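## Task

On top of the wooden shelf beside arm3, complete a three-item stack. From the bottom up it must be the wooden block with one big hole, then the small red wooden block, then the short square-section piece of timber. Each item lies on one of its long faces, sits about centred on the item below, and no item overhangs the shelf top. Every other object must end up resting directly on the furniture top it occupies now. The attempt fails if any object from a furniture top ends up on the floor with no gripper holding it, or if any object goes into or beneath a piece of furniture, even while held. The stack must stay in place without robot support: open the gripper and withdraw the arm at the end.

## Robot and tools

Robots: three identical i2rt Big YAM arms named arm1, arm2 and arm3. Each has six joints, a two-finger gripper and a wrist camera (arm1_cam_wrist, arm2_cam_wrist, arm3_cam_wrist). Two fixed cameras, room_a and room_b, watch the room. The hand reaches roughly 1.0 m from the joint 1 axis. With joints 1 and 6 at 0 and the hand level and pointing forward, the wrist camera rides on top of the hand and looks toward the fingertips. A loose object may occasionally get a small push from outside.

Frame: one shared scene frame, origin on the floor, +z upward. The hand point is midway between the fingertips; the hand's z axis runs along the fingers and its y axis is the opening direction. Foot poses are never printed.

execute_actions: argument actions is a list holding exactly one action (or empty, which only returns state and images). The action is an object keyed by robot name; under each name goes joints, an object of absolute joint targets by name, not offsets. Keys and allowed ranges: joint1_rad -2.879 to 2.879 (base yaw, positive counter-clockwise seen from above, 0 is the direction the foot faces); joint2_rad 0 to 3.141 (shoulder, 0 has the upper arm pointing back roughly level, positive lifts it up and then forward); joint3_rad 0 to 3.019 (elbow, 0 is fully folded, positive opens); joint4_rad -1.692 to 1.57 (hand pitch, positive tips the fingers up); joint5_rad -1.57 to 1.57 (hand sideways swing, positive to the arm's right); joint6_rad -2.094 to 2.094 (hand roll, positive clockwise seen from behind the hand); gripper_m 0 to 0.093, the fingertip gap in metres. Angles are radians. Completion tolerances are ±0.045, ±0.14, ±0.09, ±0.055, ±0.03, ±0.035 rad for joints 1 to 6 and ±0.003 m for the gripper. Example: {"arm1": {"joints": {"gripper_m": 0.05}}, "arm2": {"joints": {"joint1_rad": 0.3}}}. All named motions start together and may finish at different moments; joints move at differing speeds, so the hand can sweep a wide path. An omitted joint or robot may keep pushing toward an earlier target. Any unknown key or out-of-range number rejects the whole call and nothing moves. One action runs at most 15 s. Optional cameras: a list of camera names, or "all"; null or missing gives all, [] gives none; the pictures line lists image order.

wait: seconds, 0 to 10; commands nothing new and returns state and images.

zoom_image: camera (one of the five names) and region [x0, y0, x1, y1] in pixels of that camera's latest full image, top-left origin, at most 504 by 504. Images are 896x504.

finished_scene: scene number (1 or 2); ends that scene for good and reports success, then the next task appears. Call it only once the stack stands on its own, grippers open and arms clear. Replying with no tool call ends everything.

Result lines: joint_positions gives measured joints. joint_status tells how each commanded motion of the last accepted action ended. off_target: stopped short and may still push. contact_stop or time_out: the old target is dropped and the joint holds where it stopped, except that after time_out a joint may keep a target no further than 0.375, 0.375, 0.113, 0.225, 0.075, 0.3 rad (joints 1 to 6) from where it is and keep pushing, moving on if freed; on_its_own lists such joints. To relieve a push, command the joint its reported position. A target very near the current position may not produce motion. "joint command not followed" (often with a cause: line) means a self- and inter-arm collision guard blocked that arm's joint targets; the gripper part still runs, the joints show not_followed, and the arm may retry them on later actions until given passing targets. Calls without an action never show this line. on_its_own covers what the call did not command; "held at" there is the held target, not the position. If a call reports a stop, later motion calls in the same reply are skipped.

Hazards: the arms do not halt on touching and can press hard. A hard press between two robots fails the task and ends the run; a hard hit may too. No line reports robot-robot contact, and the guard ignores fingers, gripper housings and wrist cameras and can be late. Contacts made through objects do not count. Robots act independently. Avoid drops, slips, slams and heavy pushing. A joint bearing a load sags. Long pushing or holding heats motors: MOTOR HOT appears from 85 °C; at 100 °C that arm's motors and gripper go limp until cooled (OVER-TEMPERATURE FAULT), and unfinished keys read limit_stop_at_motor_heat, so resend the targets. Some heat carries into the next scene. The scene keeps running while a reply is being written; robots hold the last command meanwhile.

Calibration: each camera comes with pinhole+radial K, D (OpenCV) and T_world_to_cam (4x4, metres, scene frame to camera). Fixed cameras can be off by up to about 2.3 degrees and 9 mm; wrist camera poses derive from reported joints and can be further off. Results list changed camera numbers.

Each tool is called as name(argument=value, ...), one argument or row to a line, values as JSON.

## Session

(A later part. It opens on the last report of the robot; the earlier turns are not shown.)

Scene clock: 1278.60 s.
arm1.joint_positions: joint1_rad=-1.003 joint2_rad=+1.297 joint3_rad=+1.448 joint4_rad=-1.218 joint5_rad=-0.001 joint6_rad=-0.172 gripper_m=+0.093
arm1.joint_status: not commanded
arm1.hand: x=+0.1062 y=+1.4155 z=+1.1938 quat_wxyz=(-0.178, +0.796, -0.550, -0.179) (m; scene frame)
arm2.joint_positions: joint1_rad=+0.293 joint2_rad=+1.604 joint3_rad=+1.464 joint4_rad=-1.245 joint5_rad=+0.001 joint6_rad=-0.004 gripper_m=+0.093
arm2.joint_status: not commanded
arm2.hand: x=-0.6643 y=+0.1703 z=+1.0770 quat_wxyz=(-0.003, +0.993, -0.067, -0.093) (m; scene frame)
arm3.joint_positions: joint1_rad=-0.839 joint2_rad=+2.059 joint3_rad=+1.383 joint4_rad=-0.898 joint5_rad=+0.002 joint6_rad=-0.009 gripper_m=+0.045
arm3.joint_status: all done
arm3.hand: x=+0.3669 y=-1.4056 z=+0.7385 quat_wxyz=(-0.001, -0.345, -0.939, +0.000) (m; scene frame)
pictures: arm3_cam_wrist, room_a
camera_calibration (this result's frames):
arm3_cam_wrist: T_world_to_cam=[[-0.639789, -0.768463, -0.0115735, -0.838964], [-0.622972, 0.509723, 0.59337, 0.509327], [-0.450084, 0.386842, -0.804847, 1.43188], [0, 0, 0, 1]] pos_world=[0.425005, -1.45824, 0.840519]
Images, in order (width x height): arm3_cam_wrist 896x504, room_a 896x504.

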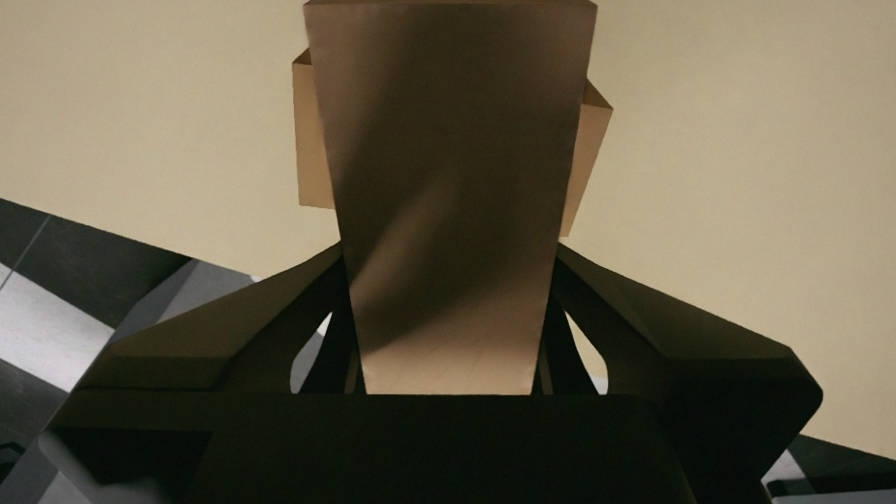

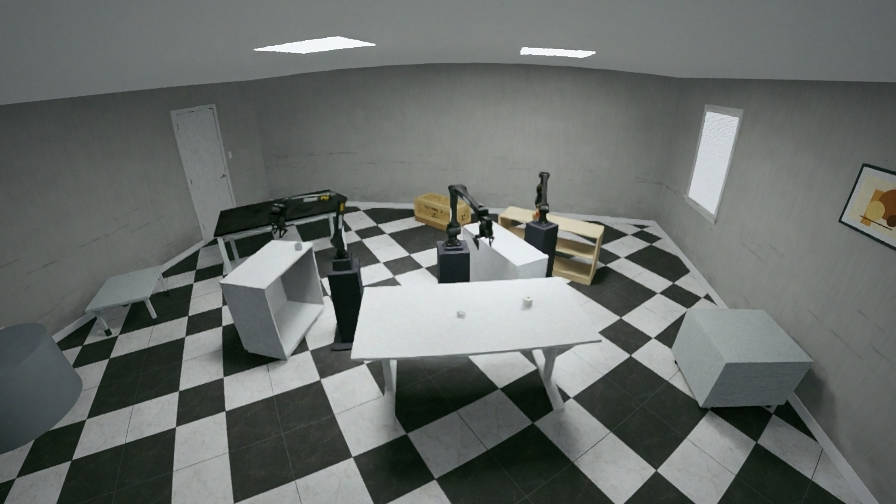

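execute_actions(
  actions=[
    {"arm3":{"joints":{"joint2_rad":2.092}}},
  ],
  cameras=["arm3_cam_wrist"],
)

Scene clock: 1288.90 s.
arm1.joint_positions: joint1_rad=-1.003 joint2_rad=+1.297 joint3_rad=+1.448 joint4_rad=-1.218 joint5_rad=-0.001 joint6_rad=-0.172 gripper_m=+0.093
arm1.joint_status: not commanded
arm1.hand: x=+0.1062 y=+1.4155 z=+1.1938 quat_wxyz=(-0.178, +0.796, -0.550, -0.179) (m; scene frame)
arm2.joint_positions: joint1_rad=+0.293 joint2_rad=+1.604 joint3_rad=+1.464 joint4_rad=-1.245 joint5_rad=+0.001 joint6_rad=-0.004 gripper_m=+0.093
arm2.joint_status: not commanded
arm2.hand: x=-0.6643 y=+0.1703 z=+1.0770 quat_wxyz=(-0.003, +0.993, -0.067, -0.093) (m; scene frame)
arm3.joint_positions: joint1_rad=-0.839 joint2_rad=+2.059 joint3_rad=+1.383 joint4_rad=-0.898 joint5_rad=+0.002 joint6_rad=-0.009 gripper_m=+0.045
arm3.joint_status: all done
arm3.hand: x=+0.3669 y=-1.4056 z=+0.7385 quat_wxyz=(-0.001, -0.345, -0.939, +0.000) (m; scene frame)
pictures: arm3_cam_wrist
camera_calibration (this result's frames):
arm3_cam_wrist: T_world_to_cam=[[-0.639789, -0.768463, -0.0115735, -0.838964], [-0.622972, 0.509723, 0.59337, 0.509327], [-0.450084, 0.386842, -0.804847, 1.43188], [0, 0, 0, 1]] pos_world=[0.425005, -1.45824, 0.840519]
Images, in order (width x height): arm3_cam_wrist 896x504.

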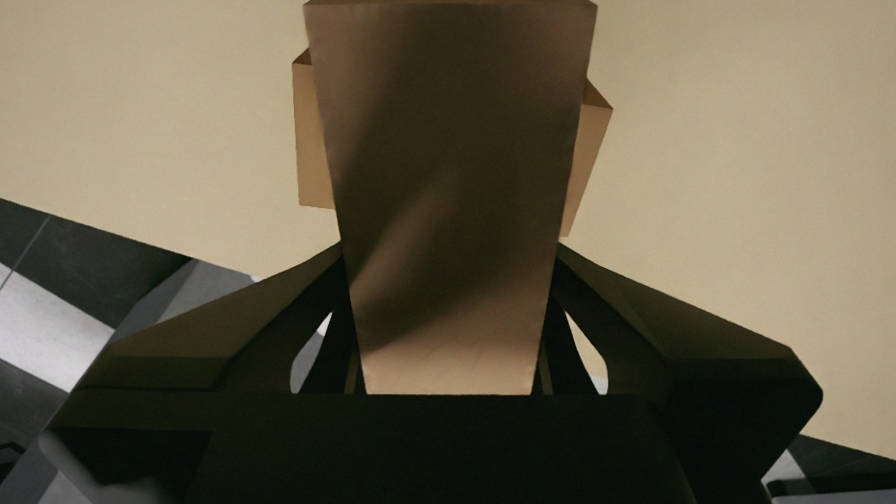

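In contact. Ease the push first, then open.

execute_actions(
  actions=[
    {"arm3":{"joints":{"joint2_rad":2.059,"joint3_rad":1.383,"joint4_rad":-0.898}}},
  ],
  cameras=[],
)

execute_actions(
  actions=[
    {"arm3":{"joints":{"gripper_m":0.093}}},
  ],
  cameras=["arm3_cam_wrist"],
)

Scene clock: 1294.53 s.
arm1.joint_positions: joint1_rad=-1.003 joint2_rad=+1.297 joint3_rad=+1.448 joint4_rad=-1.218 joint5_rad=-0.001 joint6_rad=-0.172 gripper_m=+0.093
arm1.joint_status: not commanded
arm1.hand: x=+0.1062 y=+1.4155 z=+1.1938 quat_wxyz=(-0.178, +0.796, -0.550, -0.179) (m; scene frame)
arm2.joint_positions: joint1_rad=+0.293 joint2_rad=+1.604 joint3_rad=+1.464 joint4_rad=-1.245 joint5_rad=+0.001 joint6_rad=-0.004 gripper_m=+0.093
arm2.joint_status: not commanded
arm2.hand: x=-0.6643 y=+0.1703 z=+1.0770 quat_wxyz=(-0.003, +0.993, -0.067, -0.093) (m; scene frame)
arm3.joint_positions: joint1_rad=-0.839 joint2_rad=+2.059 joint3_rad=+1.383 joint4_rad=-0.898 joint5_rad=+0.002 joint6_rad=-0.009 gripper_m=+0.045
arm3.joint_status: all done
arm3.hand: x=+0.3669 y=-1.4056 z=+0.7385 quat_wxyz=(-0.001, -0.345, -0.939, +0.000) (m; scene frame)
pictures: none
No camera images: the call's "cameras" was empty. Leave "cameras" out to get every camera's image.

Scene clock: 1295.17 s.
arm1.joint_positions: joint1_rad=-1.003 joint2_rad=+1.297 joint3_rad=+1.448 joint4_rad=-1.218 joint5_rad=-0.001 joint6_rad=-0.172 gripper_m=+0.093
arm1.joint_status: not commanded
arm1.hand: x=+0.1062 y=+1.4155 z=+1.1938 quat_wxyz=(-0.178, +0.796, -0.550, -0.179) (m; scene frame)
arm2.joint_positions: joint1_rad=+0.293 joint2_rad=+1.604 joint3_rad=+1.464 joint4_rad=-1.245 joint5_rad=+0.001 joint6_rad=-0.004 gripper_m=+0.093
arm2.joint_status: not commanded
arm2.hand: x=-0.6643 y=+0.1703 z=+1.0770 quat_wxyz=(-0.003, +0.993, -0.067, -0.093) (m; scene frame)
arm3.joint_positions: joint1_rad=-0.839 joint2_rad=+2.059 joint3_rad=+1.379 joint4_rad=-0.898 joint5_rad=+0.002 joint6_rad=-0.009 gripper_m=+0.093
arm3.joint_status: all done
arm3.hand: x=+0.3654 y=-1.4043 z=+0.7369 quat_wxyz=(+0.001, -0.345, -0.939, -0.001) (m; scene frame)
pictures: arm3_cam_wrist
camera_calibration (this result's frames):
arm3_cam_wrist: T_world_to_cam=[[-0.639821, -0.768435, -0.0116575, -0.838829], [-0.620916, 0.507935, 0.597047, 0.502677], [-0.452871, 0.389242, -0.802122, 1.43184], [0, 0, 0, 1]] pos_world=[0.423859, -1.45725, 0.838612]
Images, in order (width x height): arm3_cam_wrist 896x504.

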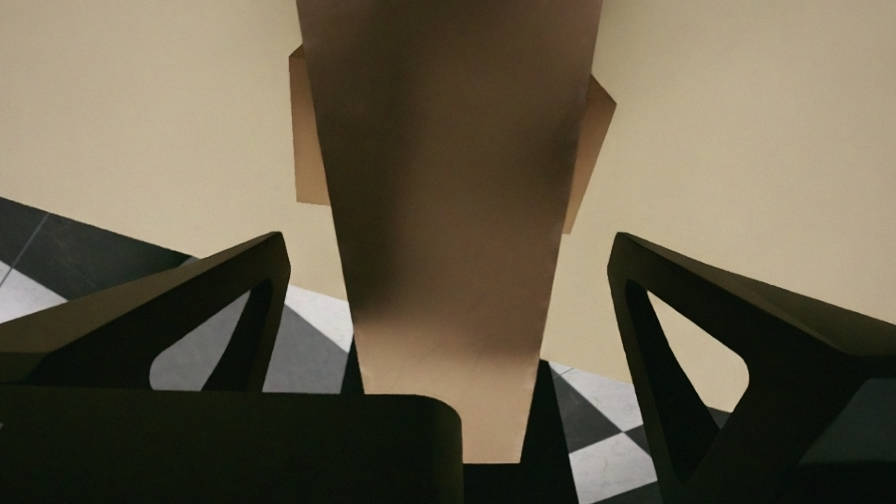

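execute_actions(
  actions=[
    {"arm3":{"joints":{"joint2_rad":1.75,"joint3_rad":1.5,"joint4_rad":-1.25}}},
  ],
  cameras=["arm3_cam_wrist","room_a","room_b"],
)

Scene clock: 1322.77 s.
arm1.joint_positions: joint1_rad=-1.003 joint2_rad=+1.297 joint3_rad=+1.448 joint4_rad=-1.218 joint5_rad=-0.001 joint6_rad=-0.172 gripper_m=+0.093
arm1.joint_status: not commanded
arm1.hand: x=+0.1062 y=+1.4155 z=+1.1938 quat_wxyz=(-0.178, +0.796, -0.550, -0.179) (m; scene frame)
arm2.joint_positions: joint1_rad=+0.293 joint2_rad=+1.604 joint3_rad=+1.464 joint4_rad=-1.245 joint5_rad=+0.001 joint6_rad=-0.004 gripper_m=+0.093
arm2.joint_status: not commanded
arm2.hand: x=-0.6643 y=+0.1703 z=+1.0770 quat_wxyz=(-0.003, +0.993, -0.067, -0.093) (m; scene frame)
arm3.joint_positions: joint1_rad=-0.839 joint2_rad=+1.761 joint3_rad=+1.478 joint4_rad=-1.237 joint5_rad=+0.002 joint6_rad=-0.009 gripper_m=+0.093
arm3.joint_status: all done
arm3.hand: x=+0.3528 y=-1.3940 z=+0.9272 quat_wxyz=(-0.026, -0.345, -0.938, +0.010) (m; scene frame)
pictures: arm3_cam_wrist, room_a, room_b
camera_calibration (this result's frames):
arm3_cam_wrist: T_world_to_cam=[[-0.639431, -0.768776, -0.0105726, -0.838359], [-0.646166, 0.529897, 0.549253, 0.459891], [-0.41665, 0.358041, -0.835589, 1.54957], [0, 0, 0, 1]] pos_world=[0.40672, -1.44301, 1.03334]
Images, in order (width x height): arm3_cam_wrist 896x504, room_a 896x504, room_b 896x504.

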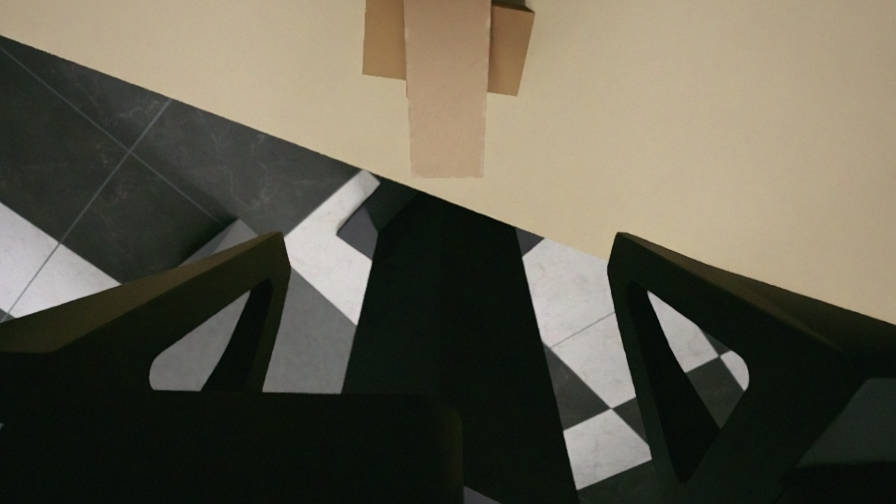

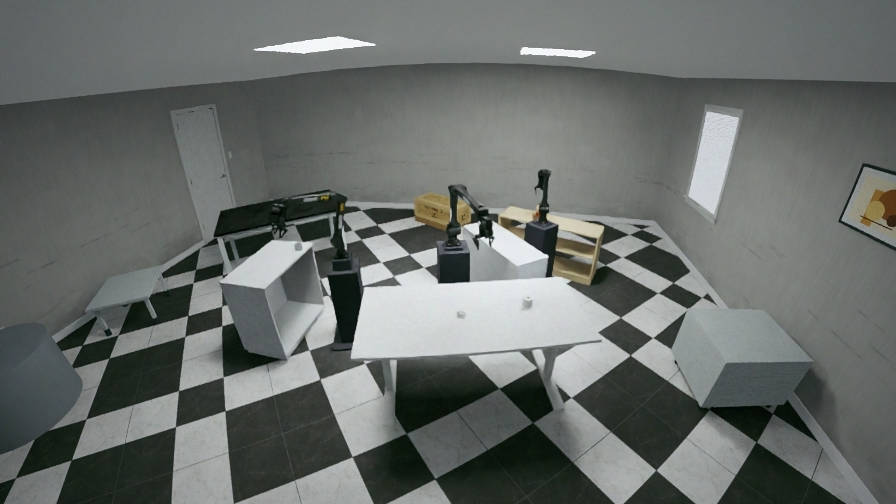

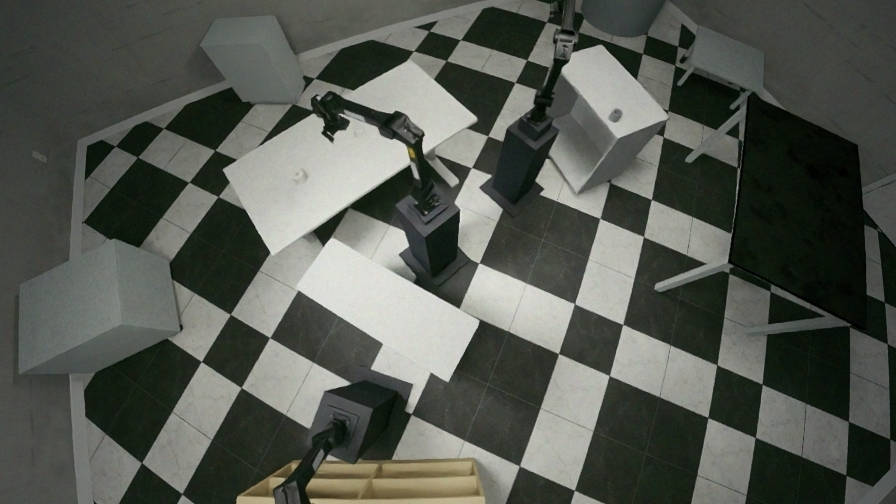

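execute_actions(
  actions=[
    {"arm3":{"joints":{"joint1_rad":-0.5,"joint2_rad":1.72,"joint3_rad":1.62,"joint4_rad":-1.4}}},
  ],
  cameras=["arm3_cam_wrist"],
)

Scene clock: 1338.10 s.
arm1.joint_positions: joint1_rad=-1.003 joint2_rad=+1.297 joint3_rad=+1.448 joint4_rad=-1.218 joint5_rad=-0.001 joint6_rad=-0.172 gripper_m=+0.093
arm1.joint_status: not commanded
arm1.hand: x=+0.1062 y=+1.4155 z=+1.1938 quat_wxyz=(-0.178, +0.796, -0.550, -0.179) (m; scene frame)
arm2.joint_positions: joint1_rad=+0.293 joint2_rad=+1.604 joint3_rad=+1.464 joint4_rad=-1.245 joint5_rad=+0.001 joint6_rad=-0.004 gripper_m=+0.093
arm2.joint_status: not commanded
arm2.hand: x=-0.6643 y=+0.1703 z=+1.0770 quat_wxyz=(-0.003, +0.993, -0.067, -0.093) (m; scene frame)
arm3.joint_positions: joint1_rad=-0.499 joint2_rad=+1.737 joint3_rad=+1.571 joint4_rad=-1.387 joint5_rad=-0.001 joint6_rad=-0.009 gripper_m=+0.093
arm3.joint_status: all done
arm3.hand: x=+0.4411 y=-1.2347 z=+0.9739 quat_wxyz=(-0.011, -0.181, -0.983, +0.001) (m; scene frame)
pictures: arm3_cam_wrist
camera_calibration (this result's frames):
arm3_cam_wrist: T_world_to_cam=[[-0.346376, -0.938008, -0.0128376, -0.994946], [-0.769201, 0.276155, 0.576253, 0.121487], [-0.536985, 0.209475, -0.81717, 1.42], [0, 0, 0, 1]] pos_world=[0.511341, -1.26427, 1.0776]
Images, in order (width x height): arm3_cam_wrist 896x504.

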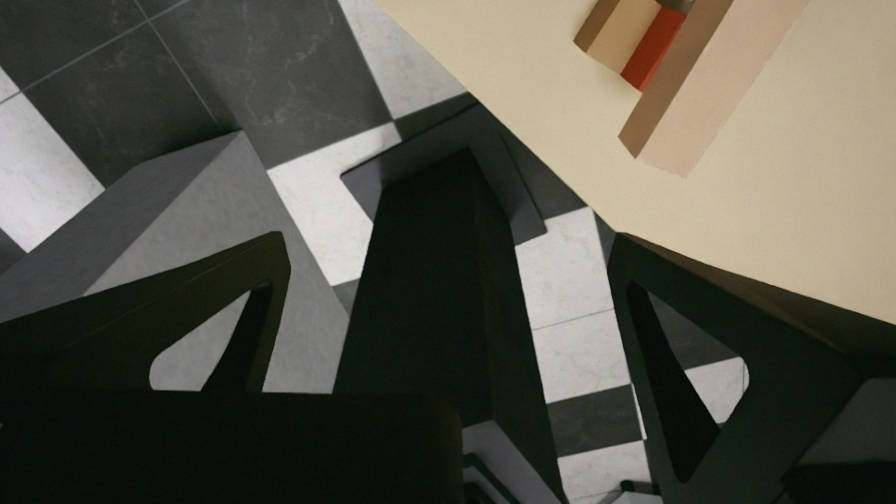

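execute_actions(
  actions=[
    {"arm3":{"joints":{"joint1_rad":0.45,"joint2_rad":1.3,"joint3_rad":1.45,"joint4_rad":-1.2}}},
  ],
  cameras=["room_a","room_b"],
)

zoom_image(
  camera="room_a",
  region=[490, 180, 610, 260],
)

Scene clock: 1347.30 s.
arm1.joint_positions: joint1_rad=-1.003 joint2_rad=+1.297 joint3_rad=+1.448 joint4_rad=-1.218 joint5_rad=-0.001 joint6_rad=-0.172 gripper_m=+0.093
arm1.joint_status: not commanded
arm1.hand: x=+0.1062 y=+1.4155 z=+1.1938 quat_wxyz=(-0.178, +0.796, -0.550, -0.179) (m; scene frame)
arm2.joint_positions: joint1_rad=+0.293 joint2_rad=+1.604 joint3_rad=+1.464 joint4_rad=-1.245 joint5_rad=+0.001 joint6_rad=-0.004 gripper_m=+0.093
arm2.joint_status: not commanded
arm2.hand: x=-0.6643 y=+0.1703 z=+1.0770 quat_wxyz=(-0.003, +0.993, -0.067, -0.093) (m; scene frame)
arm3.joint_positions: joint1_rad=+0.449 joint2_rad=+1.303 joint3_rad=+1.437 joint4_rad=-1.212 joint5_rad=-0.001 joint6_rad=-0.009 gripper_m=+0.093
arm3.joint_status: all done
arm3.hand: x=+0.3486 y=-0.7782 z=+1.1368 quat_wxyz=(-0.236, +0.280, -0.928, -0.067) (m; scene frame)
pictures: room_a, room_b
Images, in order (width x height): room_a 896x504, room_b 896x504.

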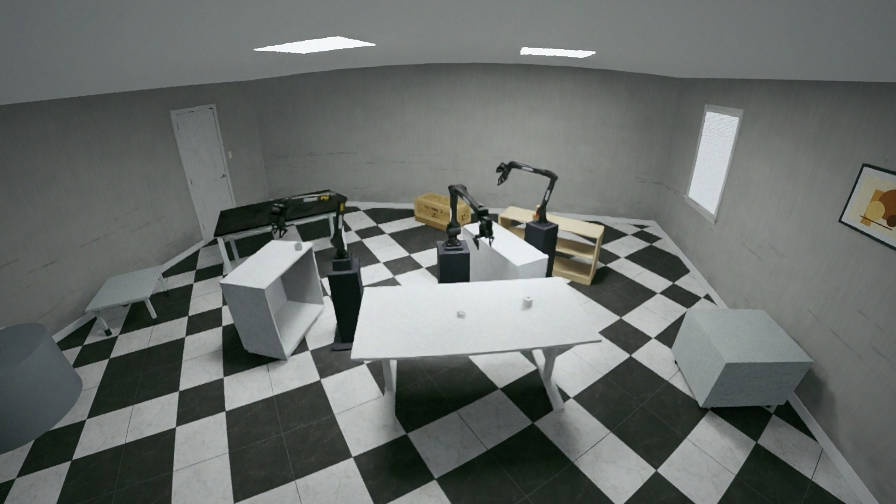

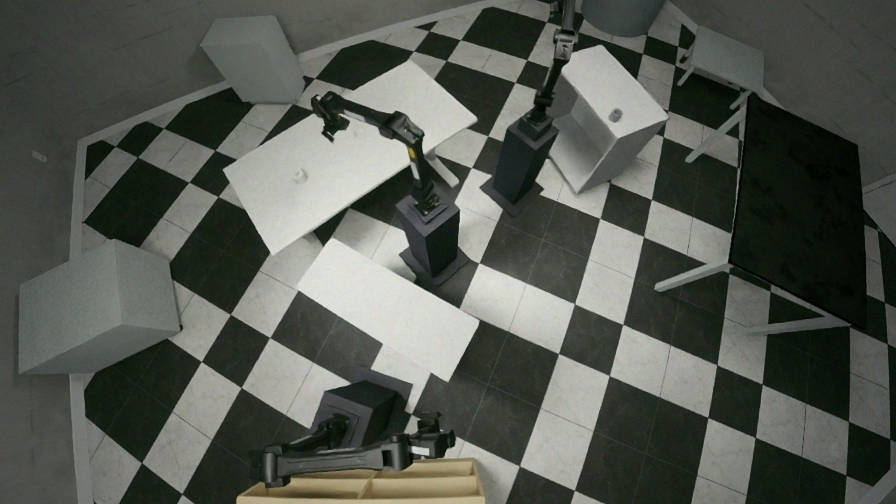

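Region (490, 180, 610, 260) of room_a's 896x504 image, scaled by 4.200, with more detail than that image has.

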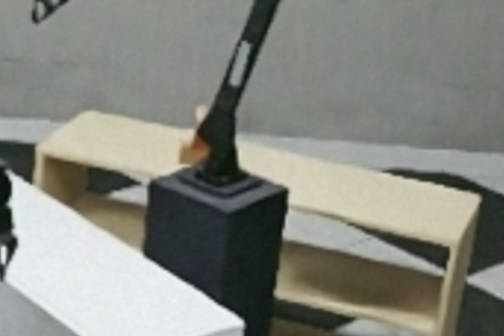

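finished_scene(
  scene=1,
)

The scene is finished: the task was done.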